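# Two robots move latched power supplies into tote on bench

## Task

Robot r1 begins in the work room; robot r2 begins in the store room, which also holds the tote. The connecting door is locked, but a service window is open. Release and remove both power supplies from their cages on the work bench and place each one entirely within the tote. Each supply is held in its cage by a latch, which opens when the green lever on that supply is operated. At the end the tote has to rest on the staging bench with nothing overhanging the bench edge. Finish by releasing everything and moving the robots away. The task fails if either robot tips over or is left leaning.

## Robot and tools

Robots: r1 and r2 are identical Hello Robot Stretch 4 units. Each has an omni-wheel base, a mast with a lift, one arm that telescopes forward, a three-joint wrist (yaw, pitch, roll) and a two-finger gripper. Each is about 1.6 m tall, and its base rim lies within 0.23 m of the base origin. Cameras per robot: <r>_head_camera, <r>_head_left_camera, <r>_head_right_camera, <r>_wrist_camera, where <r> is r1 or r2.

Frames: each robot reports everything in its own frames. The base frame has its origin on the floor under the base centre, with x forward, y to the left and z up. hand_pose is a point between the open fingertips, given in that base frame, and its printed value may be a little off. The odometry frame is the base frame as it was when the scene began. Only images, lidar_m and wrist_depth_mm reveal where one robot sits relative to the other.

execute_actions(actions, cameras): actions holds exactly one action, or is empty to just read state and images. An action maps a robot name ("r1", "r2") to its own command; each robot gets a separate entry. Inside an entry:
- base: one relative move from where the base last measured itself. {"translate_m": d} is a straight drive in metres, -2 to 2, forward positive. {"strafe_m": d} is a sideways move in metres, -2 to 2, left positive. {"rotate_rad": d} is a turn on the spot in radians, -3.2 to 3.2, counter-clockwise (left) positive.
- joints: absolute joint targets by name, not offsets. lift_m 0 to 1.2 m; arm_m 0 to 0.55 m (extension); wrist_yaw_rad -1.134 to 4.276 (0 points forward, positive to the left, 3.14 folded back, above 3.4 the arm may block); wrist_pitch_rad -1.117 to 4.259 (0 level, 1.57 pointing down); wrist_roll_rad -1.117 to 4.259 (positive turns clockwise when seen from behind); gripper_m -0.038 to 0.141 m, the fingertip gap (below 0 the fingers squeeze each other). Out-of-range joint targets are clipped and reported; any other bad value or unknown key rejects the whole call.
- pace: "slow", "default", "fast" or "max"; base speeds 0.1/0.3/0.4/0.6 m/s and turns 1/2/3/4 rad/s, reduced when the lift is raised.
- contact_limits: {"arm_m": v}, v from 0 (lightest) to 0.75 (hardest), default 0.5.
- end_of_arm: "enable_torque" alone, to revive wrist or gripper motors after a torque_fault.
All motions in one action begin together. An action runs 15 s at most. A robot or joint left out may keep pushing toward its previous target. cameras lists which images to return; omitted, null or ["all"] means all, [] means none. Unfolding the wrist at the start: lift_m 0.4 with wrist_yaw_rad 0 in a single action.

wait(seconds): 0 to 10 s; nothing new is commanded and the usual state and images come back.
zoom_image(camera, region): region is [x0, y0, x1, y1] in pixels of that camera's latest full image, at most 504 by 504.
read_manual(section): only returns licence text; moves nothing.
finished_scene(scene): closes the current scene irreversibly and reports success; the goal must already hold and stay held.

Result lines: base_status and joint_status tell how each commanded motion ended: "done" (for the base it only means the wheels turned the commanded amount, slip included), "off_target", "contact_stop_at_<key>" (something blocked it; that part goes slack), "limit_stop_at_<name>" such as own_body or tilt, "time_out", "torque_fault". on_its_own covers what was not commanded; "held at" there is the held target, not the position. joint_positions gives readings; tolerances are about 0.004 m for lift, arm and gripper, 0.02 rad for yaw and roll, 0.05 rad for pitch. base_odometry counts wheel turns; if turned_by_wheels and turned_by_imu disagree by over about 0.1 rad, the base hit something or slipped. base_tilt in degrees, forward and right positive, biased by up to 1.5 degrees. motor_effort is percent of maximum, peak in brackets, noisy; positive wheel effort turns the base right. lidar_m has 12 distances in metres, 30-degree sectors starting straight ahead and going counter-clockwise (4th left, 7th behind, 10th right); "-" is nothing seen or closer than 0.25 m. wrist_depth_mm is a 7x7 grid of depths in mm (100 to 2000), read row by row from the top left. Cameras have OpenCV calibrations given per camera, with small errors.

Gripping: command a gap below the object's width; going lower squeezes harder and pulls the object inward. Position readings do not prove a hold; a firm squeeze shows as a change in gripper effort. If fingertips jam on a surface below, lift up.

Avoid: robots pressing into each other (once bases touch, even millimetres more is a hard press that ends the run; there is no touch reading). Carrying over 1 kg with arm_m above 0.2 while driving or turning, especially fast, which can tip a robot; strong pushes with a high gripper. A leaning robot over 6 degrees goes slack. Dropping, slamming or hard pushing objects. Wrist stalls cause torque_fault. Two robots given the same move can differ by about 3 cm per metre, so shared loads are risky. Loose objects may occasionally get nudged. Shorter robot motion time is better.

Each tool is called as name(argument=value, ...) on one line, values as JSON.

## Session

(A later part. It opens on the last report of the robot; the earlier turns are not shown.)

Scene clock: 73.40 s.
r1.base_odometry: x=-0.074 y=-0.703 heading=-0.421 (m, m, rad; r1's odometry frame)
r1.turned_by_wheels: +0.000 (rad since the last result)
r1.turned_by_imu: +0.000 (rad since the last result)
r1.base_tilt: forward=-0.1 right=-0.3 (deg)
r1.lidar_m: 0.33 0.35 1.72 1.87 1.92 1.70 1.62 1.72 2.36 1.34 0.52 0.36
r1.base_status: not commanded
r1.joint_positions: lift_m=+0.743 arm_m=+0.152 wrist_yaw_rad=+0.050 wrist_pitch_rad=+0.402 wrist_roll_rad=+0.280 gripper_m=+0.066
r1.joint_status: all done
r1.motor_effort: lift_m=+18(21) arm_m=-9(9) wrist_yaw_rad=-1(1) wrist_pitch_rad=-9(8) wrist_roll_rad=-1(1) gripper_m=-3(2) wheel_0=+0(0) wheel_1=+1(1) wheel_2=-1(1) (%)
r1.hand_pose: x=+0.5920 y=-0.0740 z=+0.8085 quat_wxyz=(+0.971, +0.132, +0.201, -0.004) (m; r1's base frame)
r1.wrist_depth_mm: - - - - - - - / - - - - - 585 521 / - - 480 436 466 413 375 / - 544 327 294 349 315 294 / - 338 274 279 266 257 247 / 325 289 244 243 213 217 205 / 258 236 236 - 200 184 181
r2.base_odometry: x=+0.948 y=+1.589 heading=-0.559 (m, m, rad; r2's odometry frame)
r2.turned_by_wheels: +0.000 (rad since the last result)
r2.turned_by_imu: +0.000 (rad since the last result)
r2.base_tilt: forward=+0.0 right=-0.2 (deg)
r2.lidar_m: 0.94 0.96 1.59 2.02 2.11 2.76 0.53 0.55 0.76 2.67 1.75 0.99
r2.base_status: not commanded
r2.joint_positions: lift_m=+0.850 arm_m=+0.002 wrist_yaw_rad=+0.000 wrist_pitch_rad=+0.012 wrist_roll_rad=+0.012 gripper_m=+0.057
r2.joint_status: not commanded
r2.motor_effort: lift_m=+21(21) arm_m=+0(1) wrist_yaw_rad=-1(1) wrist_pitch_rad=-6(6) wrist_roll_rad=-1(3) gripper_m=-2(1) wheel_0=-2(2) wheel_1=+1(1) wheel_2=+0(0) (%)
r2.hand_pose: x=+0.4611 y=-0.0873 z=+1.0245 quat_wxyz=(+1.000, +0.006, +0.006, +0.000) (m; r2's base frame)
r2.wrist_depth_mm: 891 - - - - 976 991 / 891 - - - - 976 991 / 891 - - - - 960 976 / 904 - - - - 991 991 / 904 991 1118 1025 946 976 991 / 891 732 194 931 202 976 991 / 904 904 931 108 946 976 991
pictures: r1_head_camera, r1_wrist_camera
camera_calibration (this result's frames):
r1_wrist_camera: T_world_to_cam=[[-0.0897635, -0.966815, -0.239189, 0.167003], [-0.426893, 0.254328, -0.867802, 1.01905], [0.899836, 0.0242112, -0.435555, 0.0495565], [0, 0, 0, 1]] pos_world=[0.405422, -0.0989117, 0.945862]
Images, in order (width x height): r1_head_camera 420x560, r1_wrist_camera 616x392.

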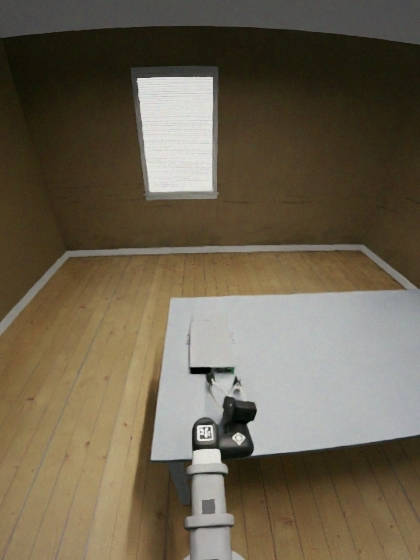

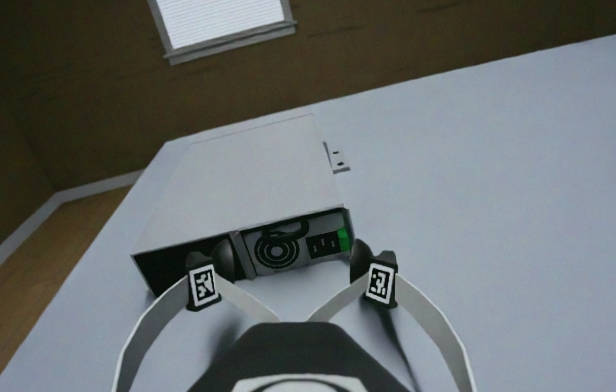

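execute_actions(actions=[{"r1":{"base":{"strafe_m":-0.012},"joints":{"arm_m":0.166,"gripper_m":0.064},"pace":"slow"}}], cameras=["r1_wrist_camera"])

execute_actions(actions=[{"r1":{"joints":{"arm_m":0.177},"contact_limits":{"arm_m":0.15},"pace":"slow"}}], cameras=["r1_wrist_camera"])

zoom_image(camera="r1_wrist_camera", region=[180, 180, 420, 330])

Scene clock: 74.73 s.
r1.base_odometry: x=-0.079 y=-0.714 heading=-0.421 (m, m, rad; r1's odometry frame)
r1.turned_by_wheels: +0.000 (rad since the last result)
r1.turned_by_imu: +0.000 (rad since the last result)
r1.base_tilt: forward=+0.0 right=-0.3 (deg)
r1.lidar_m: 0.32 0.38 1.74 1.88 1.95 1.69 1.63 1.71 2.37 1.33 0.49 0.37
r1.base_status: done
r1.joint_positions: lift_m=+0.743 arm_m=+0.164 wrist_yaw_rad=+0.050 wrist_pitch_rad=+0.402 wrist_roll_rad=+0.280 gripper_m=+0.064
r1.joint_status: all done
r1.motor_effort: lift_m=+18(18) arm_m=+9(8) wrist_yaw_rad=-1(1) wrist_pitch_rad=-7(7) wrist_roll_rad=+0(2) gripper_m=-1(1) wheel_0=+1(8) wheel_1=-1(2) wheel_2=+0(1) (%)
r1.hand_pose: x=+0.6047 y=-0.0740 z=+0.8085 quat_wxyz=(+0.971, +0.132, +0.201, -0.004) (m; r1's base frame)
r1.wrist_depth_mm: - - - - - - - / - - - - - 591 525 / - - 477 466 462 410 373 / - 521 325 312 349 317 294 / - 306 263 265 270 257 245 / 319 282 245 244 213 216 205 / 257 236 236 - 200 184 180
r2.base_odometry: x=+0.948 y=+1.589 heading=-0.559 (m, m, rad; r2's odometry frame)
r2.turned_by_wheels: +0.000 (rad since the last result)
r2.turned_by_imu: +0.000 (rad since the last result)
r2.base_tilt: forward=+0.1 right=-0.2 (deg)
r2.lidar_m: 0.92 0.95 1.61 2.04 2.10 2.81 0.53 0.53 0.74 2.67 1.79 1.01
r2.base_status: not commanded
r2.joint_positions: lift_m=+0.850 arm_m=+0.002 wrist_yaw_rad=+0.000 wrist_pitch_rad=+0.012 wrist_roll_rad=+0.012 gripper_m=+0.057
r2.joint_status: not commanded
r2.motor_effort: lift_m=+21(21) arm_m=+0(0) wrist_yaw_rad=-1(1) wrist_pitch_rad=-7(6) wrist_roll_rad=-2(3) gripper_m=-3(2) wheel_0=-2(2) wheel_1=+1(1) wheel_2=+0(0) (%)
r2.hand_pose: x=+0.4611 y=-0.0873 z=+1.0245 quat_wxyz=(+1.000, +0.006, +0.006, +0.000) (m; r2's base frame)
r2.wrist_depth_mm: 891 - - - - 960 976 / 891 - - - - 976 991 / 878 - - - - 960 991 / 891 - - - - 976 991 / 891 991 1118 1025 946 976 991 / 904 741 195 946 202 976 991 / 891 904 917 108 960 976 991
pictures: r1_wrist_camera
camera_calibration (this result's frames):
r1_wrist_camera: T_world_to_cam=[[-0.0897787, -0.966813, -0.239189, 0.168149], [-0.426889, 0.254335, -0.867802, 1.02447], [0.899837, 0.0241971, -0.435556, 0.038119], [0, 0, 0, 1]] pos_world=[0.418131, -0.098913, 0.945862]
Images, in order (width x height): r1_wrist_camera 616x392.

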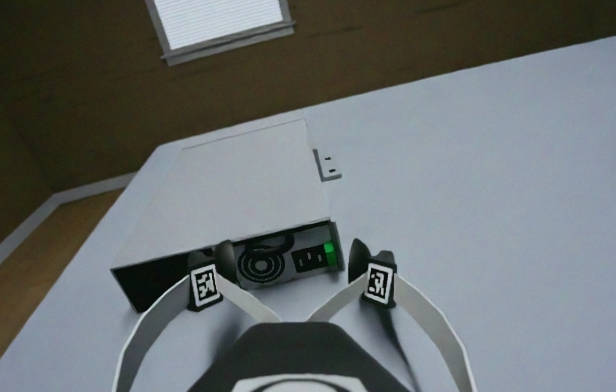

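Scene clock: 75.67 s.
r1.base_odometry: x=-0.079 y=-0.714 heading=-0.421 (m, m, rad; r1's odometry frame)
r1.turned_by_wheels: +0.000 (rad since the last result)
r1.turned_by_imu: +0.000 (rad since the last result)
r1.base_tilt: forward=-0.1 right=-0.4 (deg)
r1.lidar_m: 0.34 0.35 1.73 1.88 1.93 1.69 1.64 1.71 2.37 1.33 0.47 0.36
r1.base_status: not commanded
r1.joint_positions: lift_m=+0.743 arm_m=+0.175 wrist_yaw_rad=+0.050 wrist_pitch_rad=+0.402 wrist_roll_rad=+0.280 gripper_m=+0.064
r1.joint_status: all done
r1.motor_effort: lift_m=+18(18) arm_m=+10(9) wrist_yaw_rad=-2(2) wrist_pitch_rad=-8(7) wrist_roll_rad=-1(1) gripper_m=-1(3) wheel_0=+1(1) wheel_1=-1(1) wheel_2=+0(0) (%)
r1.contact_limits: arm_m 0.15
r1.hand_pose: x=+0.6157 y=-0.0740 z=+0.8085 quat_wxyz=(+0.971, +0.132, +0.201, -0.004) (m; r1's base frame)
r1.wrist_depth_mm: - - - - - - - / - - - - - 585 530 / - - 473 462 466 410 373 / - 521 324 309 349 315 294 / - 291 254 253 270 258 245 / 317 277 244 243 213 216 206 / 257 236 235 - 200 183 181
r2.base_odometry: x=+0.948 y=+1.589 heading=-0.559 (m, m, rad; r2's odometry frame)
r2.turned_by_wheels: +0.000 (rad since the last result)
r2.turned_by_imu: +0.000 (rad since the last result)
r2.base_tilt: forward=+0.2 right=-0.2 (deg)
r2.lidar_m: 0.94 0.96 1.59 2.04 2.10 2.78 0.52 0.55 0.72 2.68 1.80 1.01
r2.base_status: not commanded
r2.joint_positions: lift_m=+0.850 arm_m=+0.002 wrist_yaw_rad=+0.000 wrist_pitch_rad=+0.012 wrist_roll_rad=+0.012 gripper_m=+0.057
r2.joint_status: not commanded
r2.motor_effort: lift_m=+21(21) arm_m=+0(1) wrist_yaw_rad=-1(1) wrist_pitch_rad=-7(7) wrist_roll_rad=-4(1) gripper_m=-3(3) wheel_0=-2(2) wheel_1=+1(1) wheel_2=+0(0) (%)
r2.hand_pose: x=+0.4611 y=-0.0873 z=+1.0245 quat_wxyz=(+1.000, +0.006, +0.006, +0.000) (m; r2's base frame)
r2.wrist_depth_mm: 891 - - - - 976 991 / 891 - - - - 976 991 / 891 - - - - 976 976 / 904 - - - - 976 991 / 891 991 1118 1025 960 976 991 / 891 741 195 931 202 976 991 / 904 904 917 108 976 976 991
pictures: r1_wrist_camera
camera_calibration (this result's frames):
r1_wrist_camera: T_world_to_cam=[[-0.0897574, -0.966829, -0.239136, 0.169073], [-0.426892, 0.254278, -0.867817, 1.02915], [0.899837, 0.0241923, -0.435554, 0.028283], [0, 0, 0, 1]] pos_world=[0.42906, -0.09891, 0.945863]
Images, in order (width x height): r1_wrist_camera 616x392.

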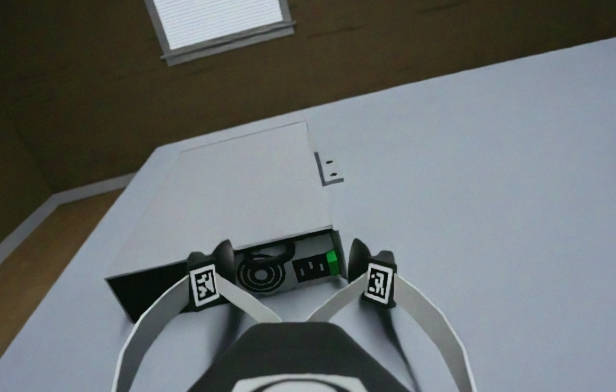

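Region (180, 180, 420, 330) of r1_wrist_camera's 616x392 image, scaled by 2.100; it fills the top 315 rows of this view, and the rest is white.

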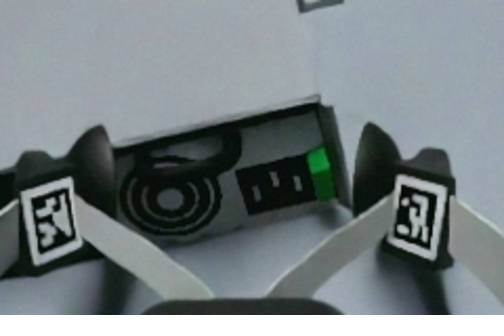

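execute_actions(actions=[{"r1":{"base":{"strafe_m":0.003},"joints":{"lift_m":0.739,"gripper_m":0.057},"pace":"slow"}}], cameras=[])

execute_actions(actions=[{"r1":{"joints":{"arm_m":0.184},"contact_limits":{"arm_m":0.15},"pace":"slow"}}], cameras=["r1_wrist_camera"])

zoom_image(camera="r1_wrist_camera", region=[180, 180, 420, 330])

Scene clock: 76.67 s.
r1.base_odometry: x=-0.078 y=-0.712 heading=-0.421 (m, m, rad; r1's odometry frame)
r1.turned_by_wheels: +0.000 (rad since the last result)
r1.turned_by_imu: +0.000 (rad since the last result)
r1.base_tilt: forward=-0.1 right=-0.3 (deg)
r1.lidar_m: 0.35 0.35 1.73 1.89 1.92 1.70 1.63 1.72 2.37 1.31 0.50 0.36
r1.base_status: done
r1.joint_positions: lift_m=+0.739 arm_m=+0.175 wrist_yaw_rad=+0.050 wrist_pitch_rad=+0.402 wrist_roll_rad=+0.280 gripper_m=+0.057
r1.joint_status: all done
r1.motor_effort: lift_m=+18(17) arm_m=+9(9) wrist_yaw_rad=-3(2) wrist_pitch_rad=-7(7) wrist_roll_rad=-1(2) gripper_m=-3(1) wheel_0=+0(4) wheel_1=+0(7) wheel_2=+0(0) (%)
r1.hand_pose: x=+0.6157 y=-0.0740 z=+0.8045 quat_wxyz=(+0.971, +0.132, +0.201, -0.004) (m; r1's base frame)
r1.wrist_depth_mm: - - - - - - - / - - - - - 574 521 / - - 459 430 455 399 366 / - 504 317 297 340 309 287 / - 287 252 250 268 251 240 / 310 273 197 236 197 212 201 / 251 230 230 - 196 180 178
r2.base_odometry: x=+0.948 y=+1.589 heading=-0.559 (m, m, rad; r2's odometry frame)
r2.turned_by_wheels: +0.000 (rad since the last result)
r2.turned_by_imu: +0.000 (rad since the last result)
r2.base_tilt: forward=+0.1 right=-0.3 (deg)
r2.lidar_m: 0.93 0.95 1.59 2.04 2.12 2.77 0.54 0.54 0.73 2.66 1.76 0.99
r2.base_status: not commanded
r2.joint_positions: lift_m=+0.850 arm_m=+0.002 wrist_yaw_rad=+0.000 wrist_pitch_rad=+0.012 wrist_roll_rad=+0.012 gripper_m=+0.057
r2.joint_status: not commanded
r2.motor_effort: lift_m=+21(21) arm_m=+0(0) wrist_yaw_rad=-1(1) wrist_pitch_rad=-7(7) wrist_roll_rad=-3(1) gripper_m=-2(4) wheel_0=-2(2) wheel_1=+1(1) wheel_2=+0(0) (%)
r2.hand_pose: x=+0.4611 y=-0.0873 z=+1.0245 quat_wxyz=(+1.000, +0.006, +0.006, +0.000) (m; r2's base frame)
r2.wrist_depth_mm: 891 - - - - 960 991 / 891 - - - - 976 991 / 891 - - - - 976 991 / 891 - - - - 976 991 / 904 991 1118 1025 960 976 991 / 891 741 195 931 202 976 991 / 891 917 917 108 960 960 991
pictures: none
No camera images: the call's "cameras" was empty. Leave "cameras" out to get every camera's image.

Scene clock: 77.47 s.
r1.base_odometry: x=-0.078 y=-0.712 heading=-0.421 (m, m, rad; r1's odometry frame)
r1.turned_by_wheels: +0.000 (rad since the last result)
r1.turned_by_imu: +0.000 (rad since the last result)
r1.base_tilt: forward=-0.1 right=-0.4 (deg)
r1.lidar_m: 0.34 0.36 1.75 1.89 1.93 1.71 1.64 1.71 2.38 1.33 0.48 0.37
r1.base_status: not commanded
r1.joint_positions: lift_m=+0.739 arm_m=+0.182 wrist_yaw_rad=+0.050 wrist_pitch_rad=+0.408 wrist_roll_rad=+0.280 gripper_m=+0.057
r1.joint_status: all done
r1.on_its_own: wrist_pitch_rad is at rest, and its effort (-24) is outside its rest range (-23 to +23)
r1.motor_effort: lift_m=+19(19) arm_m=+11(13) wrist_yaw_rad=+0(1) wrist_pitch_rad=-24(25) wrist_roll_rad=+1(3) gripper_m=-2(3) wheel_0=+0(1) wheel_1=+0(0) wheel_2=-2(2) (%)
r1.contact_limits: arm_m 0.15
r1.hand_pose: x=+0.6217 y=-0.0741 z=+0.8029 quat_wxyz=(+0.970, +0.131, +0.204, -0.004) (m; r1's base frame)
r1.wrist_depth_mm: - - - - - - - / - - - - 647 544 496 / - - 439 415 439 389 355 / - 466 303 286 332 301 281 / - 279 246 244 259 246 235 / 304 270 235 224 197 208 197 / 246 226 225 - 192 177 175
r2.base_odometry: x=+0.948 y=+1.589 heading=-0.559 (m, m, rad; r2's odometry frame)
r2.turned_by_wheels: +0.000 (rad since the last result)
r2.turned_by_imu: +0.000 (rad since the last result)
r2.base_tilt: forward=+0.1 right=-0.2 (deg)
r2.lidar_m: 0.93 0.96 1.58 2.05 2.11 2.76 0.51 0.57 0.74 2.67 1.78 1.00
r2.base_status: not commanded
r2.joint_positions: lift_m=+0.850 arm_m=+0.002 wrist_yaw_rad=+0.000 wrist_pitch_rad=+0.012 wrist_roll_rad=+0.012 gripper_m=+0.057
r2.joint_status: not commanded
r2.motor_effort: lift_m=+21(21) arm_m=+0(0) wrist_yaw_rad=-1(1) wrist_pitch_rad=-7(6) wrist_roll_rad=-1(2) gripper_m=-3(3) wheel_0=-2(2) wheel_1=+1(1) wheel_2=+0(0) (%)
r2.hand_pose: x=+0.4611 y=-0.0873 z=+1.0245 quat_wxyz=(+1.000, +0.006, +0.006, +0.000) (m; r2's base frame)
r2.wrist_depth_mm: 904 - - - - 976 976 / 891 - - - - 960 991 / 891 - - - - 960 991 / 904 - - - - 976 991 / 891 991 1118 1025 946 976 991 / 904 741 195 931 202 976 991 / 904 904 931 108 960 960 991
pictures: r1_wrist_camera
camera_calibration (this result's frames):
r1_wrist_camera: T_world_to_cam=[[-0.0910988, -0.967059, -0.237694, 0.167833], [-0.431653, 0.253444, -0.865703, 1.02816], [0.897428, 0.0237367, -0.440523, 0.0258775], [0, 0, 0, 1]] pos_world=[0.435874, -0.0988901, 0.941372]
Images, in order (width x height): r1_wrist_camera 616x392.

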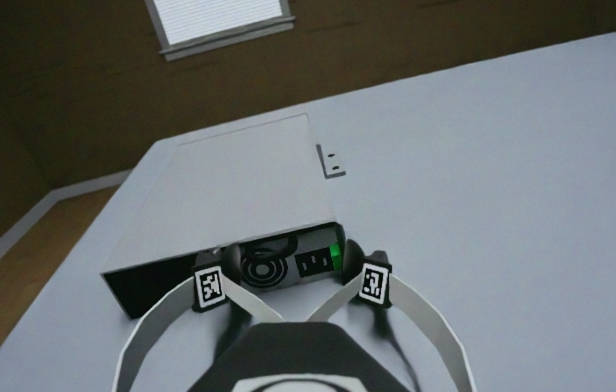

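Region (180, 180, 420, 330) of r1_wrist_camera's 616x392 image, scaled by 2.100; it fills the top 315 rows of this view, and the rest is white.

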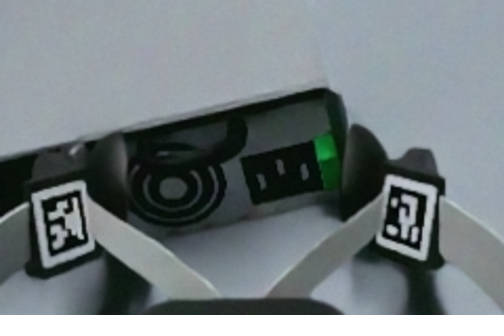

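In contact, pressed ~4mm. Close.

execute_actions(actions=[{"r1":{"joints":{"gripper_m":0.035},"pace":"slow"}}], cameras=["r1_wrist_camera"])

zoom_image(camera="r1_wrist_camera", region=[180, 180, 420, 330])

Scene clock: 78.77 s.
r1.base_odometry: x=-0.078 y=-0.712 heading=-0.420 (m, m, rad; r1's odometry frame)
r1.turned_by_wheels: +0.000 (rad since the last result)
r1.turned_by_imu: +0.000 (rad since the last result)
r1.base_tilt: forward=-0.1 right=-0.3 (deg)
r1.lidar_m: 0.34 0.34 1.75 1.87 1.93 1.69 1.62 1.72 2.40 1.33 0.50 0.36
r1.base_status: not commanded
r1.joint_positions: lift_m=+0.739 arm_m=+0.182 wrist_yaw_rad=+0.052 wrist_pitch_rad=+0.407 wrist_roll_rad=+0.280 gripper_m=+0.035
r1.joint_status: all done
r1.motor_effort: lift_m=+19(19) arm_m=+10(11) wrist_yaw_rad=-6(6) wrist_pitch_rad=-22(23) wrist_roll_rad=+3(1) gripper_m=-7(11) wheel_0=+2(2) wheel_1=+0(0) wheel_2=-1(2) (%)
r1.hand_pose: x=+0.6221 y=-0.0736 z=+0.8030 quat_wxyz=(+0.970, +0.131, +0.204, -0.003) (m; r1's base frame)
r1.wrist_depth_mm: - - - - - - - / - - - - 661 554 504 / - - 442 413 439 389 357 / - 462 304 286 334 301 281 / - 281 246 241 264 245 234 / 304 270 196 234 196 208 196 / 247 225 225 - 192 176 176
r2.base_odometry: x=+0.948 y=+1.589 heading=-0.559 (m, m, rad; r2's odometry frame)
r2.turned_by_wheels: +0.000 (rad since the last result)
r2.turned_by_imu: +0.000 (rad since the last result)
r2.base_tilt: forward=+0.1 right=-0.1 (deg)
r2.lidar_m: 0.92 0.95 1.57 2.07 2.10 2.79 0.53 0.57 0.73 2.67 1.78 0.98
r2.base_status: not commanded
r2.joint_positions: lift_m=+0.850 arm_m=+0.002 wrist_yaw_rad=+0.000 wrist_pitch_rad=+0.012 wrist_roll_rad=+0.012 gripper_m=+0.057
r2.joint_status: not commanded
r2.motor_effort: lift_m=+21(21) arm_m=+0(0) wrist_yaw_rad=-1(1) wrist_pitch_rad=-7(6) wrist_roll_rad=-1(2) gripper_m=-4(3) wheel_0=-2(2) wheel_1=+1(1) wheel_2=+0(0) (%)
r2.hand_pose: x=+0.4611 y=-0.0873 z=+1.0245 quat_wxyz=(+1.000, +0.006, +0.006, +0.000) (m; r2's base frame)
r2.wrist_depth_mm: 891 - - - - 976 991 / 891 - - - - 960 991 / 891 - - - - 960 991 / 891 - - - - 976 991 / 891 991 1098 1042 946 976 991 / 891 741 195 931 202 960 991 / 904 904 917 108 960 960 991
pictures: r1_wrist_camera
camera_calibration (this result's frames):
r1_wrist_camera: T_world_to_cam=[[-0.0892611, -0.967214, -0.237759, 0.167261], [-0.431763, 0.252692, -0.865868, 1.02843], [0.89756, 0.0253672, -0.440163, 0.0253204], [0, 0, 0, 1]] pos_world=[0.43624, -0.0987412, 0.941396]
Images, in order (width x height): r1_wrist_camera 616x392.

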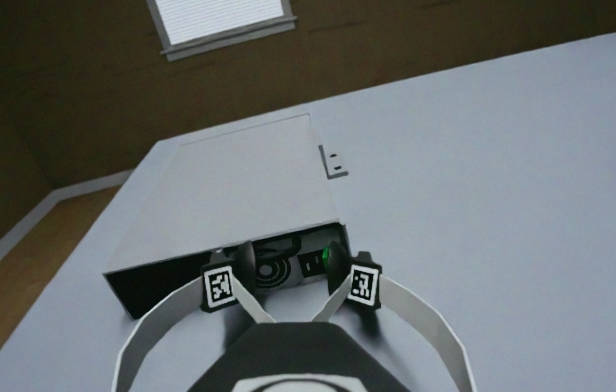

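Region (180, 180, 420, 330) of r1_wrist_camera's 616x392 image, scaled by 2.100; it fills the top 315 rows of this view, and the rest is white.

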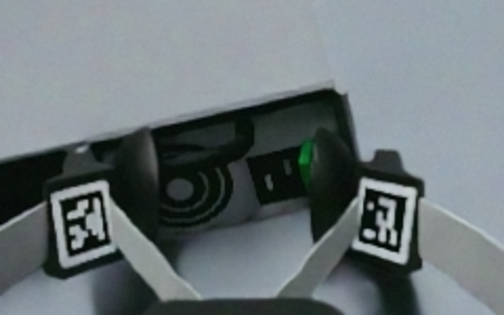

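execute_actions(actions=[{"r1":{"base":{"strafe_m":0.002},"joints":{"gripper_m":0.005,"arm_m":0.192,"lift_m":0.736},"contact_limits":{"arm_m":0.25},"pace":"slow"}}], cameras=["r1_wrist_camera"])

zoom_image(camera="r1_wrist_camera", region=[180, 180, 420, 330])

Scene clock: 80.40 s.
r1.base_odometry: x=-0.077 y=-0.710 heading=-0.420 (m, m, rad; r1's odometry frame)
r1.turned_by_wheels: +0.000 (rad since the last result)
r1.turned_by_imu: +0.000 (rad since the last result)
r1.base_tilt: forward=+0.0 right=-0.4 (deg)
r1.lidar_m: 0.33 0.36 1.74 1.87 1.93 1.70 1.62 1.72 2.36 1.34 0.51 0.36
r1.base_status: done
r1.joint_positions: lift_m=+0.736 arm_m=+0.190 wrist_yaw_rad=+0.051 wrist_pitch_rad=+0.408 wrist_roll_rad=+0.280 gripper_m=+0.006
r1.joint_status: all done
r1.on_its_own: wrist_pitch_rad is at rest, and its effort (-25) is outside its rest range (-23 to +23)
r1.motor_effort: lift_m=+19(19) arm_m=+11(16) wrist_yaw_rad=-5(3) wrist_pitch_rad=-25(26) wrist_roll_rad=+0(2) gripper_m=-23(23) wheel_0=+5(5) wheel_1=+2(3) wheel_2=-4(5) (%)
r1.contact_limits: arm_m 0.25
r1.hand_pose: x=+0.6298 y=-0.0738 z=+0.7998 quat_wxyz=(+0.970, +0.131, +0.204, -0.004) (m; r1's base frame)
r1.wrist_depth_mm: - - - - - - - / - - - - 640 539 484 / - - 427 402 433 382 351 / - 455 298 276 327 296 274 / - 270 235 235 263 240 229 / 296 246 203 231 186 202 193 / 241 223 221 - 190 175 171
r2.base_odometry: x=+0.948 y=+1.589 heading=-0.559 (m, m, rad; r2's odometry frame)
r2.turned_by_wheels: +0.000 (rad since the last result)
r2.turned_by_imu: +0.000 (rad since the last result)
r2.base_tilt: forward=+0.1 right=-0.2 (deg)
r2.lidar_m: 0.93 0.95 1.58 2.05 2.10 2.77 0.55 0.55 0.75 2.67 1.79 1.01
r2.base_status: not commanded
r2.joint_positions: lift_m=+0.850 arm_m=+0.002 wrist_yaw_rad=+0.000 wrist_pitch_rad=+0.012 wrist_roll_rad=+0.012 gripper_m=+0.057
r2.joint_status: not commanded
r2.motor_effort: lift_m=+21(21) arm_m=+0(0) wrist_yaw_rad=-1(1) wrist_pitch_rad=-6(6) wrist_roll_rad=-1(3) gripper_m=-2(2) wheel_0=-2(2) wheel_1=+1(1) wheel_2=+0(1) (%)
r2.hand_pose: x=+0.4611 y=-0.0873 z=+1.0245 quat_wxyz=(+1.000, +0.006, +0.006, +0.000) (m; r2's base frame)
r2.wrist_depth_mm: 891 - - - - 976 991 / 891 - - - - 976 991 / 891 - - - - 976 991 / 904 - - - - 976 976 / 904 991 1118 1025 946 960 991 / 891 741 195 931 202 960 991 / 904 904 931 108 960 976 991
pictures: r1_wrist_camera
camera_calibration (this result's frames):
r1_wrist_camera: T_world_to_cam=[[-0.0900418, -0.967173, -0.237633, 0.167418], [-0.432395, 0.252905, -0.865491, 1.02912], [0.897177, 0.0248208, -0.440972, 0.0178204], [0, 0, 0, 1]] pos_world=[0.444072, -0.0987887, 0.938334]
Images, in order (width x height): r1_wrist_camera 616x392.

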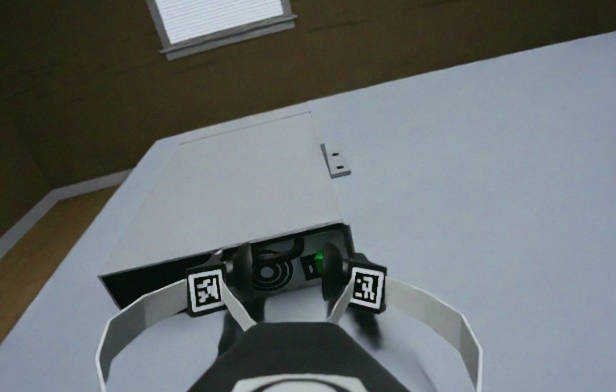

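Region (180, 180, 420, 330) of r1_wrist_camera's 616x392 image, scaled by 2.100; it fills the top 315 rows of this view, and the rest is white.

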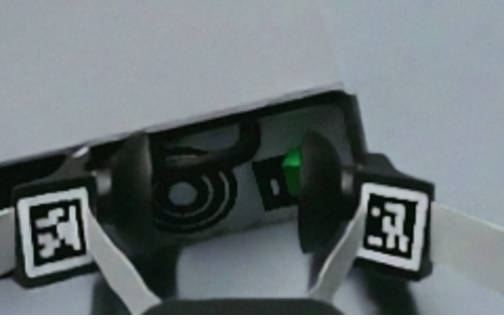

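Good. Squeeze further, then pull.

execute_actions(actions=[{"r1":{"base":{"strafe_m":0.002},"joints":{"gripper_m":-0.03,"arm_m":0.2,"lift_m":0.733},"contact_limits":{"arm_m":0.25},"pace":"slow"}}], cameras=["r1_wrist_camera"])

execute_actions(actions=[{"r1":{"joints":{"arm_m":0.18},"pace":"slow"}}], cameras=["r1_wrist_camera"])

Scene clock: 81.90 s.
r1.base_odometry: x=-0.076 y=-0.708 heading=-0.420 (m, m, rad; r1's odometry frame)
r1.turned_by_wheels: +0.000 (rad since the last result)
r1.turned_by_imu: +0.000 (rad since the last result)
r1.base_tilt: forward=+0.0 right=-0.3 (deg)
r1.lidar_m: 0.33 0.37 1.73 1.88 1.95 1.71 1.63 1.70 2.38 1.32 0.48 0.36
r1.base_status: done
r1.joint_positions: lift_m=+0.733 arm_m=+0.198 wrist_yaw_rad=+0.050 wrist_pitch_rad=+0.409 wrist_roll_rad=+0.279 gripper_m=-0.029
r1.joint_status: all done
r1.on_its_own: wrist_pitch_rad is at rest, and its effort (-26) is outside its rest range (-23 to +23)
r1.motor_effort: lift_m=+20(19) arm_m=+10(16) wrist_yaw_rad=-1(12) wrist_pitch_rad=-26(28) wrist_roll_rad=+0(1) gripper_m=-30(33) wheel_0=+3(4) wheel_1=+2(5) wheel_2=-3(6) (%)
r1.contact_limits: arm_m 0.25
r1.hand_pose: x=+0.6379 y=-0.0740 z=+0.7966 quat_wxyz=(+0.970, +0.131, +0.204, -0.004) (m; r1's base frame)
r1.wrist_depth_mm: - - - - - - - / - - - - 615 525 469 / - - 415 389 421 375 342 / - 436 287 263 320 290 270 / - 257 228 225 253 236 223 / 291 170 193 226 183 193 189 / 235 219 216 - 185 171 -
r2.base_odometry: x=+0.948 y=+1.589 heading=-0.559 (m, m, rad; r2's odometry frame)
r2.turned_by_wheels: +0.000 (rad since the last result)
r2.turned_by_imu: +0.000 (rad since the last result)
r2.base_tilt: forward=+0.1 right=-0.2 (deg)
r2.lidar_m: 0.93 0.96 1.56 2.05 2.10 2.79 0.53 0.55 0.76 2.68 1.77 1.00
r2.base_status: not commanded
r2.joint_positions: lift_m=+0.850 arm_m=+0.002 wrist_yaw_rad=+0.000 wrist_pitch_rad=+0.012 wrist_roll_rad=+0.012 gripper_m=+0.057
r2.joint_status: not commanded
r2.motor_effort: lift_m=+21(21) arm_m=+0(1) wrist_yaw_rad=-1(1) wrist_pitch_rad=-7(6) wrist_roll_rad=-3(3) gripper_m=-2(3) wheel_0=-2(2) wheel_1=+1(1) wheel_2=+0(0) (%)
r2.hand_pose: x=+0.4611 y=-0.0873 z=+1.0245 quat_wxyz=(+1.000, +0.006, +0.006, +0.000) (m; r2's base frame)
r2.wrist_depth_mm: 891 - - - - 976 991 / 891 - - - - 976 991 / 891 - - - - 976 991 / 891 - - - - 976 991 / 891 991 1118 1025 960 976 991 / 891 741 195 931 202 976 991 / 891 917 931 108 960 976 991
pictures: r1_wrist_camera
camera_calibration (this result's frames):
r1_wrist_camera: T_world_to_cam=[[-0.0909776, -0.967144, -0.237393, 0.167545], [-0.432675, 0.253094, -0.865295, 1.0299], [0.896948, 0.0239913, -0.441485, 0.00969898], [0, 0, 0, 1]] pos_world=[0.452154, -0.0988532, 0.935221]
Images, in order (width x height): r1_wrist_camera 616x392.

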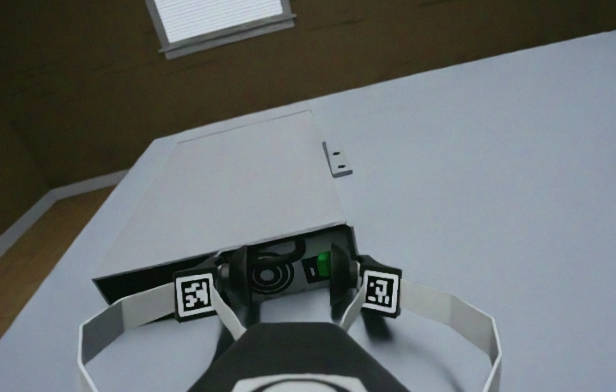

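Scene clock: 83.13 s.
r1.base_odometry: x=-0.076 y=-0.708 heading=-0.420 (m, m, rad; r1's odometry frame)
r1.turned_by_wheels: +0.000 (rad since the last result)
r1.turned_by_imu: +0.000 (rad since the last result)
r1.base_tilt: forward=-0.1 right=-0.3 (deg)
r1.lidar_m: 0.34 0.37 1.73 1.87 1.94 1.68 1.63 1.71 2.38 1.33 0.50 0.37
r1.base_status: not commanded
r1.joint_positions: lift_m=+0.733 arm_m=+0.181 wrist_yaw_rad=+0.052 wrist_pitch_rad=+0.406 wrist_roll_rad=+0.280 gripper_m=-0.029
r1.joint_status: all done
r1.motor_effort: lift_m=+21(21) arm_m=-6(14) wrist_yaw_rad=-9(33) wrist_pitch_rad=-20(26) wrist_roll_rad=-1(2) gripper_m=-15(36) wheel_0=+3(4) wheel_1=+2(2) wheel_2=-1(6) (%)
r1.hand_pose: x=+0.6212 y=-0.0734 z=+0.7971 quat_wxyz=(+0.970, +0.131, +0.203, -0.003) (m; r1's base frame)
r1.wrist_depth_mm: - - - - - - - / - - - - 634 530 477 / - - 421 394 424 377 345 / - 449 293 266 322 291 272 / - 276 244 229 256 239 227 / 293 263 184 200 181 200 190 / 239 218 219 - 186 172 -
r2.base_odometry: x=+0.948 y=+1.589 heading=-0.559 (m, m, rad; r2's odometry frame)
r2.turned_by_wheels: +0.000 (rad since the last result)
r2.turned_by_imu: +0.000 (rad since the last result)
r2.base_tilt: forward=+0.1 right=-0.2 (deg)
r2.lidar_m: 0.93 0.92 1.56 2.04 2.10 2.75 0.52 0.54 0.73 2.65 1.79 1.01
r2.base_status: not commanded
r2.joint_positions: lift_m=+0.850 arm_m=+0.002 wrist_yaw_rad=+0.000 wrist_pitch_rad=+0.012 wrist_roll_rad=+0.012 gripper_m=+0.057
r2.joint_status: not commanded
r2.motor_effort: lift_m=+21(21) arm_m=-1(0) wrist_yaw_rad=-1(1) wrist_pitch_rad=-6(6) wrist_roll_rad=-2(0) gripper_m=-2(2) wheel_0=-3(2) wheel_1=+1(1) wheel_2=+0(0) (%)
r2.hand_pose: x=+0.4611 y=-0.0873 z=+1.0245 quat_wxyz=(+1.000, +0.006, +0.006, +0.000) (m; r2's base frame)
r2.wrist_depth_mm: 891 - - - - 976 991 / 904 - - - - 976 991 / 891 - - - - 976 991 / 891 - - - - 976 991 / 891 991 1118 1025 960 976 991 / 904 741 195 946 202 976 991 / 904 904 931 108 960 976 991
pictures: r1_wrist_camera
camera_calibration (this result's frames):
r1_wrist_camera: T_world_to_cam=[[-0.0884714, -0.967147, -0.238328, 0.16595], [-0.431073, 0.252875, -0.866158, 1.02268], [0.897969, 0.0261066, -0.439283, 0.022643], [0, 0, 0, 1]] pos_world=[0.435199, -0.0987042, 0.9353]
Images, in order (width x height): r1_wrist_camera 616x392.

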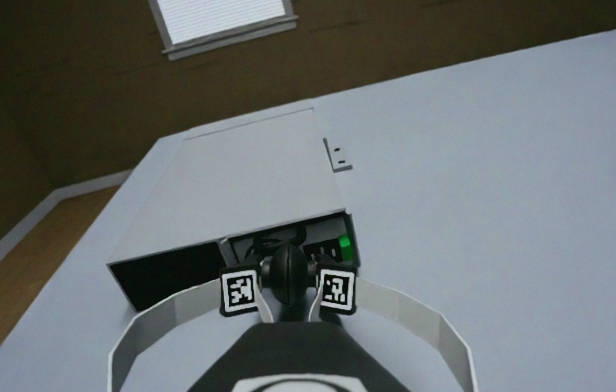

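execute_actions(actions=[{"r1":{"base":{"strafe_m":-0.004},"joints":{"arm_m":0.15,"gripper_m":0.058,"lift_m":0.741}}}], cameras=["r1_wrist_camera"])

zoom_image(camera="r1_wrist_camera", region=[220, 190, 370, 290])

Scene clock: 85.77 s.
r1.base_odometry: x=-0.078 y=-0.711 heading=-0.420 (m, m, rad; r1's odometry frame)
r1.turned_by_wheels: +0.000 (rad since the last result)
r1.turned_by_imu: +0.000 (rad since the last result)
r1.base_tilt: forward=-0.1 right=-0.4 (deg)
r1.lidar_m: 0.35 0.36 1.74 1.88 1.92 1.72 1.62 1.71 2.37 1.33 0.49 0.36
r1.base_status: done
r1.joint_positions: lift_m=+0.741 arm_m=+0.152 wrist_yaw_rad=+0.050 wrist_pitch_rad=+0.402 wrist_roll_rad=+0.280 gripper_m=+0.058
r1.joint_status: all done
r1.motor_effort: lift_m=+22(25) arm_m=-9(12) wrist_yaw_rad=-2(8) wrist_pitch_rad=-7(19) wrist_roll_rad=+0(2) gripper_m=-4(15) wheel_0=+1(12) wheel_1=-1(5) wheel_2=+0(0) (%)
r1.hand_pose: x=+0.5920 y=-0.0741 z=+0.8061 quat_wxyz=(+0.971, +0.132, +0.201, -0.004) (m; r1's base frame)
r1.wrist_depth_mm: - - - - - - - / - - - - 691 580 521 / - - 466 436 459 404 368 / - 512 322 300 343 314 289 / - 330 272 277 271 255 241 / 314 285 198 238 198 213 202 / 254 233 233 - 198 182 179
r2.base_odometry: x=+0.948 y=+1.589 heading=-0.559 (m, m, rad; r2's odometry frame)
r2.turned_by_wheels: +0.000 (rad since the last result)
r2.turned_by_imu: +0.001 (rad since the last result)
r2.base_tilt: forward=+0.1 right=-0.3 (deg)
r2.lidar_m: 0.93 0.96 1.60 2.03 2.10 2.80 0.54 0.56 0.74 2.64 1.80 1.01
r2.base_status: not commanded
r2.joint_positions: lift_m=+0.850 arm_m=+0.002 wrist_yaw_rad=+0.000 wrist_pitch_rad=+0.012 wrist_roll_rad=+0.012 gripper_m=+0.057
r2.joint_status: not commanded
r2.motor_effort: lift_m=+21(21) arm_m=+0(1) wrist_yaw_rad=-1(1) wrist_pitch_rad=-7(6) wrist_roll_rad=-4(1) gripper_m=-3(2) wheel_0=-2(2) wheel_1=+1(1) wheel_2=+0(1) (%)
r2.hand_pose: x=+0.4611 y=-0.0873 z=+1.0245 quat_wxyz=(+1.000, +0.006, +0.006, +0.000) (m; r2's base frame)
r2.wrist_depth_mm: 891 - - - - 960 991 / 891 - - - - 976 991 / 891 - - - - 976 991 / 904 - - - - 976 991 / 904 991 1118 1025 960 976 991 / 891 741 195 931 202 976 976 / 904 917 931 108 960 976 991
pictures: r1_wrist_camera
camera_calibration (this result's frames):
r1_wrist_camera: T_world_to_cam=[[-0.089824, -0.966881, -0.2389, 0.166176], [-0.426891, 0.254095, -0.867871, 1.01701], [0.899831, 0.0240287, -0.435576, 0.0485295], [0, 0, 0, 1]] pos_world=[0.405409, -0.0989098, 0.943468]
Images, in order (width x height): r1_wrist_camera 616x392.

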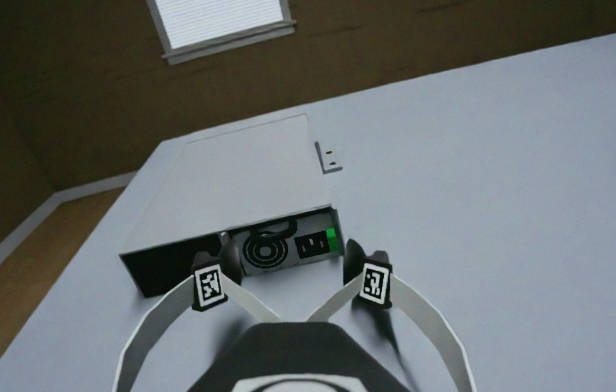

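Region (220, 190, 370, 290) of r1_wrist_camera's 616x392 image, scaled by 3.360.

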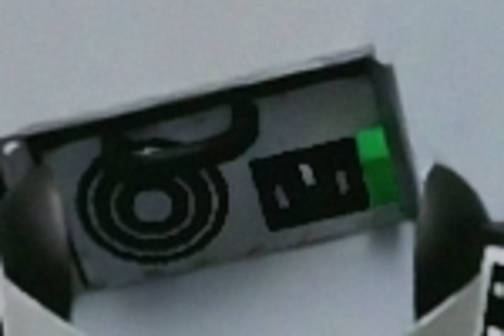

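execute_actions(actions=[{"r1":{"joints":{"arm_m":0.183},"contact_limits":{"arm_m":0.15},"pace":"slow"}}], cameras=[])

execute_actions(actions=[{"r1":{"joints":{"gripper_m":0.035}}}], cameras=["r1_wrist_camera"])

execute_actions(actions=[{"r1":{"base":{"strafe_m":0.002},"joints":{"gripper_m":0.003,"arm_m":0.193,"lift_m":0.737},"contact_limits":{"arm_m":0.3},"pace":"slow"}}], cameras=[])

execute_actions(actions=[{"r1":{"base":{"strafe_m":0.002},"joints":{"gripper_m":-0.038,"arm_m":0.204,"lift_m":0.732},"contact_limits":{"arm_m":0.3},"pace":"slow"}}], cameras=["r1_wrist_camera"])

execute_actions(actions=[{"r1":{"joints":{"arm_m":0.194},"pace":"slow"}}], cameras=["r1_wrist_camera"])

zoom_image(camera="r1_wrist_camera", region=[180, 180, 420, 330])

Scene clock: 87.53 s.
r1.base_odometry: x=-0.078 y=-0.711 heading=-0.420 (m, m, rad; r1's odometry frame)
r1.turned_by_wheels: +0.000 (rad since the last result)
r1.turned_by_imu: +0.000 (rad since the last result)
r1.base_tilt: forward=-0.1 right=-0.4 (deg)
r1.lidar_m: 0.34 0.37 1.73 1.87 1.96 1.71 1.65 1.70 2.38 1.33 0.48 0.34
r1.base_status: not commanded
r1.joint_positions: lift_m=+0.741 arm_m=+0.181 wrist_yaw_rad=+0.050 wrist_pitch_rad=+0.407 wrist_roll_rad=+0.280 gripper_m=+0.058
r1.joint_status: all done
r1.motor_effort: lift_m=+22(23) arm_m=+12(14) wrist_yaw_rad=-1(0) wrist_pitch_rad=-20(21) wrist_roll_rad=+0(1) gripper_m=-2(2) wheel_0=+1(2) wheel_1=+0(1) wheel_2=-3(3) (%)
r1.contact_limits: arm_m 0.15
r1.hand_pose: x=+0.6208 y=-0.0741 z=+0.8049 quat_wxyz=(+0.970, +0.131, +0.203, -0.004) (m; r1's base frame)
r1.wrist_depth_mm: - - - - - - - / - - - - 668 559 508 / - - 449 418 445 394 362 / - 477 310 290 336 306 285 / - 285 246 245 265 250 237 / 306 270 198 235 198 209 200 / 250 229 228 - 195 180 177
r2.base_odometry: x=+0.948 y=+1.589 heading=-0.559 (m, m, rad; r2's odometry frame)
r2.turned_by_wheels: +0.000 (rad since the last result)
r2.turned_by_imu: +0.000 (rad since the last result)
r2.base_tilt: forward=+0.2 right=-0.2 (deg)
r2.lidar_m: 0.95 0.97 1.57 2.05 2.11 2.79 0.53 0.54 0.75 2.67 1.78 0.99
r2.base_status: not commanded
r2.joint_positions: lift_m=+0.850 arm_m=+0.002 wrist_yaw_rad=+0.000 wrist_pitch_rad=+0.012 wrist_roll_rad=+0.012 gripper_m=+0.057
r2.joint_status: not commanded
r2.motor_effort: lift_m=+21(21) arm_m=+0(0) wrist_yaw_rad=-1(1) wrist_pitch_rad=-6(6) wrist_roll_rad=-2(1) gripper_m=-3(3) wheel_0=-2(2) wheel_1=+1(1) wheel_2=+0(0) (%)
r2.hand_pose: x=+0.4611 y=-0.0873 z=+1.0245 quat_wxyz=(+1.000, +0.006, +0.006, +0.000) (m; r2's base frame)
r2.wrist_depth_mm: 891 - - - - 960 991 / 891 - - - - 976 991 / 891 - - - - 976 976 / 904 - - - - 976 991 / 891 991 1098 1025 960 976 991 / 891 741 195 931 202 976 976 / 891 904 917 108 946 976 991
pictures: none
No camera images: the call's "cameras" was empty. Leave "cameras" out to get every camera's image.

Scene clock: 88.50 s.
r1.base_odometry: x=-0.078 y=-0.711 heading=-0.420 (m, m, rad; r1's odometry frame)
r1.turned_by_wheels: +0.000 (rad since the last result)
r1.turned_by_imu: +0.000 (rad since the last result)
r1.base_tilt: forward=+0.0 right=-0.4 (deg)
r1.lidar_m: 0.34 0.36 1.74 1.87 1.93 1.71 1.63 1.73 2.36 1.34 0.50 0.36
r1.base_status: not commanded
r1.joint_positions: lift_m=+0.741 arm_m=+0.181 wrist_yaw_rad=+0.051 wrist_pitch_rad=+0.407 wrist_roll_rad=+0.280 gripper_m=+0.035
r1.joint_status: all done
r1.motor_effort: lift_m=+23(22) arm_m=+10(12) wrist_yaw_rad=-4(8) wrist_pitch_rad=-21(21) wrist_roll_rad=+3(1) gripper_m=-8(7) wheel_0=+2(2) wheel_1=+0(0) wheel_2=-3(3) (%)
r1.hand_pose: x=+0.6211 y=-0.0739 z=+0.8049 quat_wxyz=(+0.970, +0.131, +0.203, -0.004) (m; r1's base frame)
r1.wrist_depth_mm: - - - - - - - / - - - - 661 559 504 / - - 449 424 445 399 364 / - 492 309 291 334 306 285 / - 285 249 243 267 250 238 / 307 270 196 236 195 210 200 / 250 229 229 - 195 179 178
r2.base_odometry: x=+0.948 y=+1.589 heading=-0.559 (m, m, rad; r2's odometry frame)
r2.turned_by_wheels: +0.000 (rad since the last result)
r2.turned_by_imu: +0.000 (rad since the last result)
r2.base_tilt: forward=+0.1 right=-0.2 (deg)
r2.lidar_m: 0.93 0.95 1.56 2.06 2.12 2.79 0.53 0.57 0.71 2.66 1.78 0.97
r2.base_status: not commanded
r2.joint_positions: lift_m=+0.850 arm_m=+0.002 wrist_yaw_rad=+0.000 wrist_pitch_rad=+0.012 wrist_roll_rad=+0.012 gripper_m=+0.057
r2.joint_status: not commanded
r2.motor_effort: lift_m=+21(20) arm_m=+0(0) wrist_yaw_rad=-1(1) wrist_pitch_rad=-7(6) wrist_roll_rad=-1(3) gripper_m=-2(2) wheel_0=-2(2) wheel_1=+1(1) wheel_2=+0(0) (%)
r2.hand_pose: x=+0.4611 y=-0.0873 z=+1.0245 quat_wxyz=(+1.000, +0.006, +0.006, +0.000) (m; r2's base frame)
r2.wrist_depth_mm: 891 - - - - 991 991 / 891 - - - - 960 991 / 891 - - - - 960 991 / 891 - - - - 976 991 / 904 991 1118 1042 960 960 991 / 891 741 195 931 202 976 976 / 904 917 931 108 960 976 991
pictures: r1_wrist_camera
camera_calibration (this result's frames):
r1_wrist_camera: T_world_to_cam=[[-0.0898952, -0.967131, -0.237857, 0.167893], [-0.431052, 0.253078, -0.866109, 1.02946], [0.897838, 0.0246696, -0.439635, 0.0263711], [0, 0, 0, 1]] pos_world=[0.435166, -0.0988087, 0.943151]
Images, in order (width x height): r1_wrist_camera 616x392.

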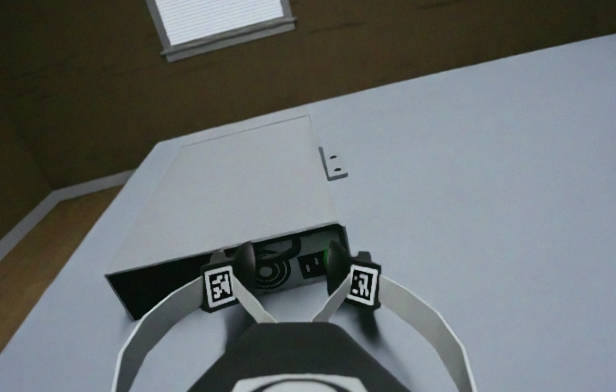

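Scene clock: 90.03 s.
r1.base_odometry: x=-0.077 y=-0.709 heading=-0.420 (m, m, rad; r1's odometry frame)
r1.turned_by_wheels: +0.000 (rad since the last result)
r1.turned_by_imu: +0.000 (rad since the last result)
r1.base_tilt: forward=-0.1 right=-0.4 (deg)
r1.lidar_m: 0.35 0.37 1.74 1.88 1.95 1.70 1.62 1.72 2.38 1.33 0.50 0.37
r1.base_status: done
r1.joint_positions: lift_m=+0.737 arm_m=+0.191 wrist_yaw_rad=+0.049 wrist_pitch_rad=+0.409 wrist_roll_rad=+0.280 gripper_m=+0.003
r1.joint_status: all done
r1.on_its_own: wrist_pitch_rad is at rest, and its effort (-26) is outside its rest range (-23 to +23)
r1.motor_effort: lift_m=+18(22) arm_m=+13(17) wrist_yaw_rad=+1(7) wrist_pitch_rad=-26(26) wrist_roll_rad=+1(1) gripper_m=-21(23) wheel_0=+5(7) wheel_1=+3(5) wheel_2=-6(6) (%)
r1.contact_limits: arm_m 0.3
r1.hand_pose: x=+0.6304 y=-0.0743 z=+0.8008 quat_wxyz=(+0.970, +0.131, +0.204, -0.004) (m; r1's base frame)
r1.wrist_depth_mm: - - - - - - - / - - - - 647 544 488 / - - 433 404 433 387 353 / - 459 300 279 327 300 278 / - 270 236 235 264 244 232 / 300 248 205 234 187 203 195 / 243 224 223 - 191 176 173
r2.base_odometry: x=+0.948 y=+1.589 heading=-0.559 (m, m, rad; r2's odometry frame)
r2.turned_by_wheels: +0.000 (rad since the last result)
r2.turned_by_imu: +0.000 (rad since the last result)
r2.base_tilt: forward=+0.1 right=-0.2 (deg)
r2.lidar_m: 0.93 0.94 1.59 2.03 2.10 2.77 0.54 0.52 0.74 2.68 1.77 0.98
r2.base_status: not commanded
r2.joint_positions: lift_m=+0.850 arm_m=+0.002 wrist_yaw_rad=+0.000 wrist_pitch_rad=+0.012 wrist_roll_rad=+0.012 gripper_m=+0.057
r2.joint_status: not commanded
r2.motor_effort: lift_m=+21(21) arm_m=+0(0) wrist_yaw_rad=-1(1) wrist_pitch_rad=-6(7) wrist_roll_rad=-1(1) gripper_m=-3(3) wheel_0=-2(2) wheel_1=+1(1) wheel_2=+0(0) (%)
r2.hand_pose: x=+0.4611 y=-0.0873 z=+1.0245 quat_wxyz=(+1.000, +0.006, +0.006, +0.000) (m; r2's base frame)
r2.wrist_depth_mm: 891 - - - - 976 991 / 904 - - - - 960 991 / 891 - - - - 976 991 / 891 - - - - 976 991 / 891 991 1118 1025 946 976 991 / 891 741 195 931 202 976 991 / 904 904 917 108 960 960 1008
pictures: none
No camera images: the call's "cameras" was empty. Leave "cameras" out to get every camera's image.

Scene clock: 91.53 s.
r1.base_odometry: x=-0.077 y=-0.707 heading=-0.420 (m, m, rad; r1's odometry frame)
r1.turned_by_wheels: +0.000 (rad since the last result)
r1.turned_by_imu: +0.001 (rad since the last result)
r1.base_tilt: forward=-0.1 right=-0.4 (deg)
r1.lidar_m: 0.34 0.36 1.73 1.87 1.93 1.71 1.63 1.71 2.39 1.34 0.47 0.36
r1.base_status: done
r1.joint_positions: lift_m=+0.732 arm_m=+0.201 wrist_yaw_rad=+0.046 wrist_pitch_rad=+0.409 wrist_roll_rad=+0.279 gripper_m=-0.037
r1.joint_status: all done
r1.on_its_own: wrist_pitch_rad is at rest, and its effort (-26) is outside its rest range (-23 to +23)
r1.motor_effort: lift_m=+17(17) arm_m=+14(17) wrist_yaw_rad=+12(19) wrist_pitch_rad=-26(27) wrist_roll_rad=+1(1) gripper_m=-27(28) wheel_0=+3(4) wheel_1=+3(3) wheel_2=-8(9) (%)
r1.contact_limits: arm_m 0.3
r1.hand_pose: x=+0.6408 y=-0.0753 z=+0.7958 quat_wxyz=(+0.970, +0.132, +0.204, -0.006) (m; r1's base frame)
r1.wrist_depth_mm: - - - - - - - / - - - - 621 530 473 / - - 415 392 424 375 342 / - 436 289 265 320 290 270 / - 249 224 224 257 236 224 / 290 168 196 226 183 191 190 / 235 223 215 - 186 172 -
r2.base_odometry: x=+0.948 y=+1.589 heading=-0.559 (m, m, rad; r2's odometry frame)
r2.turned_by_wheels: +0.000 (rad since the last result)
r2.turned_by_imu: +0.000 (rad since the last result)
r2.base_tilt: forward=+0.2 right=-0.2 (deg)
r2.lidar_m: 0.93 0.93 1.58 2.06 2.13 2.79 0.52 0.54 0.71 2.67 1.81 0.99
r2.base_status: not commanded
r2.joint_positions: lift_m=+0.850 arm_m=+0.002 wrist_yaw_rad=+0.000 wrist_pitch_rad=+0.012 wrist_roll_rad=+0.012 gripper_m=+0.057
r2.joint_status: not commanded
r2.motor_effort: lift_m=+21(21) arm_m=+0(1) wrist_yaw_rad=-1(1) wrist_pitch_rad=-6(6) wrist_roll_rad=-1(2) gripper_m=-2(3) wheel_0=-2(2) wheel_1=+1(1) wheel_2=+0(0) (%)
r2.hand_pose: x=+0.4611 y=-0.0873 z=+1.0245 quat_wxyz=(+1.000, +0.006, +0.006, +0.000) (m; r2's base frame)
r2.wrist_depth_mm: 891 - - - - 976 991 / 891 - - - - 976 991 / 891 - - - - 976 991 / 891 - - - - 976 991 / 891 991 1118 1025 960 976 976 / 878 741 195 946 202 976 991 / 891 904 917 108 960 976 976
pictures: r1_wrist_camera
camera_calibration (this result's frames):
r1_wrist_camera: T_world_to_cam=[[-0.0953685, -0.966738, -0.237325, 0.169227], [-0.431388, 0.254999, -0.865378, 1.03022], [0.897111, 0.0198493, -0.441358, 0.00621943], [0, 0, 0, 1]] pos_world=[0.454985, -0.0992304, 0.934438]
Images, in order (width x height): r1_wrist_camera 616x392.

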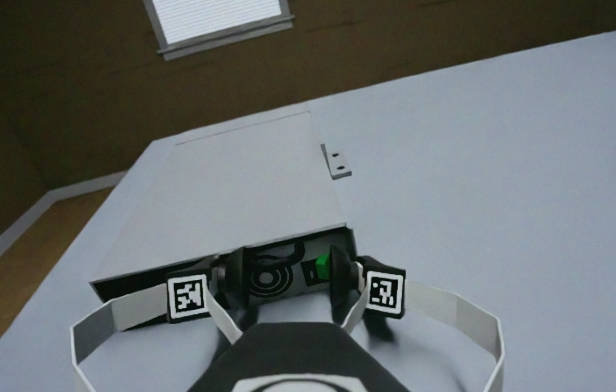

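Scene clock: 92.47 s.
r1.base_odometry: x=-0.077 y=-0.707 heading=-0.420 (m, m, rad; r1's odometry frame)
r1.turned_by_wheels: +0.000 (rad since the last result)
r1.turned_by_imu: +0.000 (rad since the last result)
r1.base_tilt: forward=-0.1 right=-0.3 (deg)
r1.lidar_m: 0.34 0.34 1.72 1.89 1.94 1.68 1.64 1.71 2.40 1.32 0.47 0.35
r1.base_status: not commanded
r1.joint_positions: lift_m=+0.732 arm_m=+0.196 wrist_yaw_rad=+0.052 wrist_pitch_rad=+0.404 wrist_roll_rad=+0.279 gripper_m=-0.037
r1.joint_status: all done
r1.motor_effort: lift_m=+19(19) arm_m=-11(15) wrist_yaw_rad=-6(12) wrist_pitch_rad=-12(26) wrist_roll_rad=+2(0) gripper_m=-34(34) wheel_0=+1(3) wheel_1=+1(3) wheel_2=+0(8) (%)
r1.hand_pose: x=+0.6364 y=-0.0735 z=+0.7970 quat_wxyz=(+0.971, +0.131, +0.202, -0.003) (m; r1's base frame)
r1.wrist_depth_mm: - - - - - - - / - - - - 647 544 488 / - - 424 402 433 382 349 / - 455 296 267 324 294 274 / - 263 229 227 254 239 227 / 294 166 183 228 184 193 191 / 237 222 219 - 188 173 -
r2.base_odometry: x=+0.948 y=+1.589 heading=-0.559 (m, m, rad; r2's odometry frame)
r2.turned_by_wheels: +0.000 (rad since the last result)
r2.turned_by_imu: +0.000 (rad since the last result)
r2.base_tilt: forward=+0.1 right=-0.2 (deg)
r2.lidar_m: 0.92 0.94 1.59 2.05 2.11 2.80 0.51 0.54 0.75 2.66 1.78 1.00
r2.base_status: not commanded
r2.joint_positions: lift_m=+0.850 arm_m=+0.002 wrist_yaw_rad=+0.000 wrist_pitch_rad=+0.012 wrist_roll_rad=+0.012 gripper_m=+0.057
r2.joint_status: not commanded
r2.motor_effort: lift_m=+21(21) arm_m=-1(0) wrist_yaw_rad=-1(1) wrist_pitch_rad=-7(6) wrist_roll_rad=-1(2) gripper_m=-2(2) wheel_0=-2(2) wheel_1=+1(1) wheel_2=+0(0) (%)
r2.hand_pose: x=+0.4611 y=-0.0873 z=+1.0245 quat_wxyz=(+1.000, +0.006, +0.006, +0.000) (m; r2's base frame)
r2.wrist_depth_mm: 904 - - - - 960 991 / 904 - - - - 976 991 / 891 - - - - 976 991 / 891 - - - - 960 991 / 904 991 1118 1025 946 976 991 / 891 741 195 946 202 991 991 / 891 904 917 108 960 976 991
pictures: r1_wrist_camera
camera_calibration (this result's frames):
r1_wrist_camera: T_world_to_cam=[[-0.0877006, -0.967288, -0.238041, 0.166503], [-0.428616, 0.252352, -0.867529, 1.02865], [0.89922, 0.0259452, -0.436726, 0.00608263], [0, 0, 0, 1]] pos_world=[0.450029, -0.0986844, 0.934677]
Images, in order (width x height): r1_wrist_camera 616x392.

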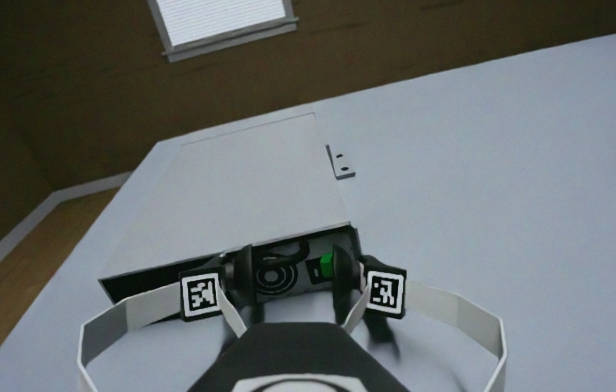

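Region (180, 180, 420, 330) of r1_wrist_camera's 616x392 image, scaled by 2.100; it fills the top 315 rows of this view, and the rest is white.

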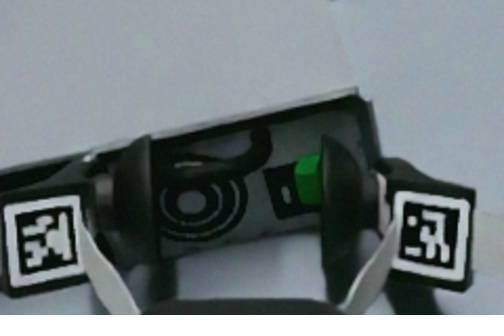

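execute_actions(actions=[{"r1":{"joints":{"arm_m":0.189},"pace":"slow"}}], cameras=["r1_wrist_camera"])

zoom_image(camera="r1_wrist_camera", region=[180, 180, 420, 330])

Scene clock: 93.30 s.
r1.base_odometry: x=-0.076 y=-0.707 heading=-0.419 (m, m, rad; r1's odometry frame)
r1.turned_by_wheels: +0.000 (rad since the last result)
r1.turned_by_imu: +0.000 (rad since the last result)
r1.base_tilt: forward=-0.1 right=-0.4 (deg)
r1.lidar_m: 0.35 0.36 1.74 1.87 1.92 1.68 1.64 1.71 2.38 1.34 0.50 0.36
r1.base_status: not commanded
r1.joint_positions: lift_m=+0.732 arm_m=+0.191 wrist_yaw_rad=+0.056 wrist_pitch_rad=+0.401 wrist_roll_rad=+0.279 gripper_m=-0.037
r1.joint_status: all done
r1.on_its_own: wrist_yaw_rad is at rest, and its effort (-18) is outside its rest range (-13 to +13)
r1.motor_effort: lift_m=+20(19) arm_m=-14(12) wrist_yaw_rad=-18(20) wrist_pitch_rad=-1(11) wrist_roll_rad=+1(0) gripper_m=-36(37) wheel_0=+1(1) wheel_1=+0(1) wheel_2=+5(5) (%)
r1.hand_pose: x=+0.6325 y=-0.0724 z=+0.7978 quat_wxyz=(+0.971, +0.131, +0.201, +0.000) (m; r1's base frame)
r1.wrist_depth_mm: - - - - - - - / - - - - - 554 492 / - - 442 397 442 387 353 / - 488 301 271 329 297 276 / - 270 234 230 253 242 229 / 297 240 181 230 181 192 191 / 241 221 221 - 189 174 -
r2.base_odometry: x=+0.948 y=+1.589 heading=-0.559 (m, m, rad; r2's odometry frame)
r2.turned_by_wheels: +0.000 (rad since the last result)
r2.turned_by_imu: +0.000 (rad since the last result)
r2.base_tilt: forward=+0.1 right=-0.2 (deg)
r2.lidar_m: 0.93 0.95 1.57 2.06 2.14 2.78 0.52 0.55 0.70 2.67 1.77 0.97
r2.base_status: not commanded
r2.joint_positions: lift_m=+0.850 arm_m=+0.002 wrist_yaw_rad=+0.000 wrist_pitch_rad=+0.012 wrist_roll_rad=+0.012 gripper_m=+0.057
r2.joint_status: not commanded
r2.motor_effort: lift_m=+21(21) arm_m=-1(0) wrist_yaw_rad=-1(1) wrist_pitch_rad=-7(6) wrist_roll_rad=+0(2) gripper_m=-3(2) wheel_0=-2(2) wheel_1=+1(1) wheel_2=+0(0) (%)
r2.hand_pose: x=+0.4611 y=-0.0873 z=+1.0245 quat_wxyz=(+1.000, +0.006, +0.006, +0.000) (m; r2's base frame)
r2.wrist_depth_mm: 891 - - - - 976 991 / 891 - - - - 960 991 / 891 - - - - 976 991 / 891 - - - - 976 991 / 891 991 1118 1025 960 976 991 / 904 732 195 946 202 976 991 / 904 904 917 108 960 960 976
pictures: r1_wrist_camera
camera_calibration (this result's frames):
r1_wrist_camera: T_world_to_cam=[[-0.0832131, -0.967582, -0.238456, 0.164848], [-0.426986, 0.250827, -0.868774, 1.02722], [0.900421, 0.0295242, -0.434016, 0.00721695], [0, 0, 0, 1]] pos_world=[0.445827, -0.0983637, 0.934862]
Images, in order (width x height): r1_wrist_camera 616x392.

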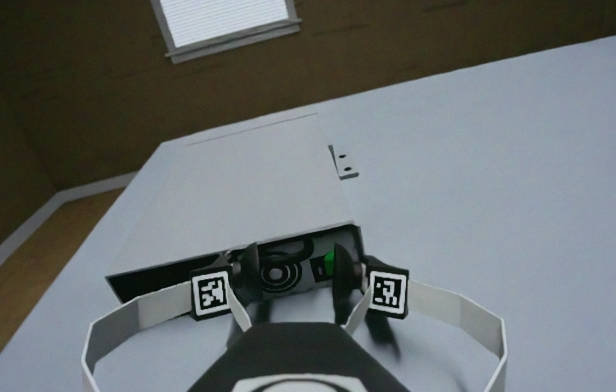

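Region (180, 180, 420, 330) of r1_wrist_camera's 616x392 image, scaled by 2.100; it fills the top 315 rows of this view, and the rest is white.

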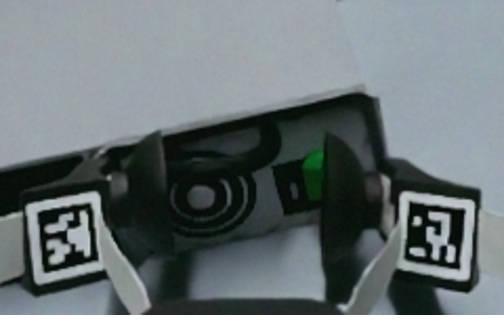

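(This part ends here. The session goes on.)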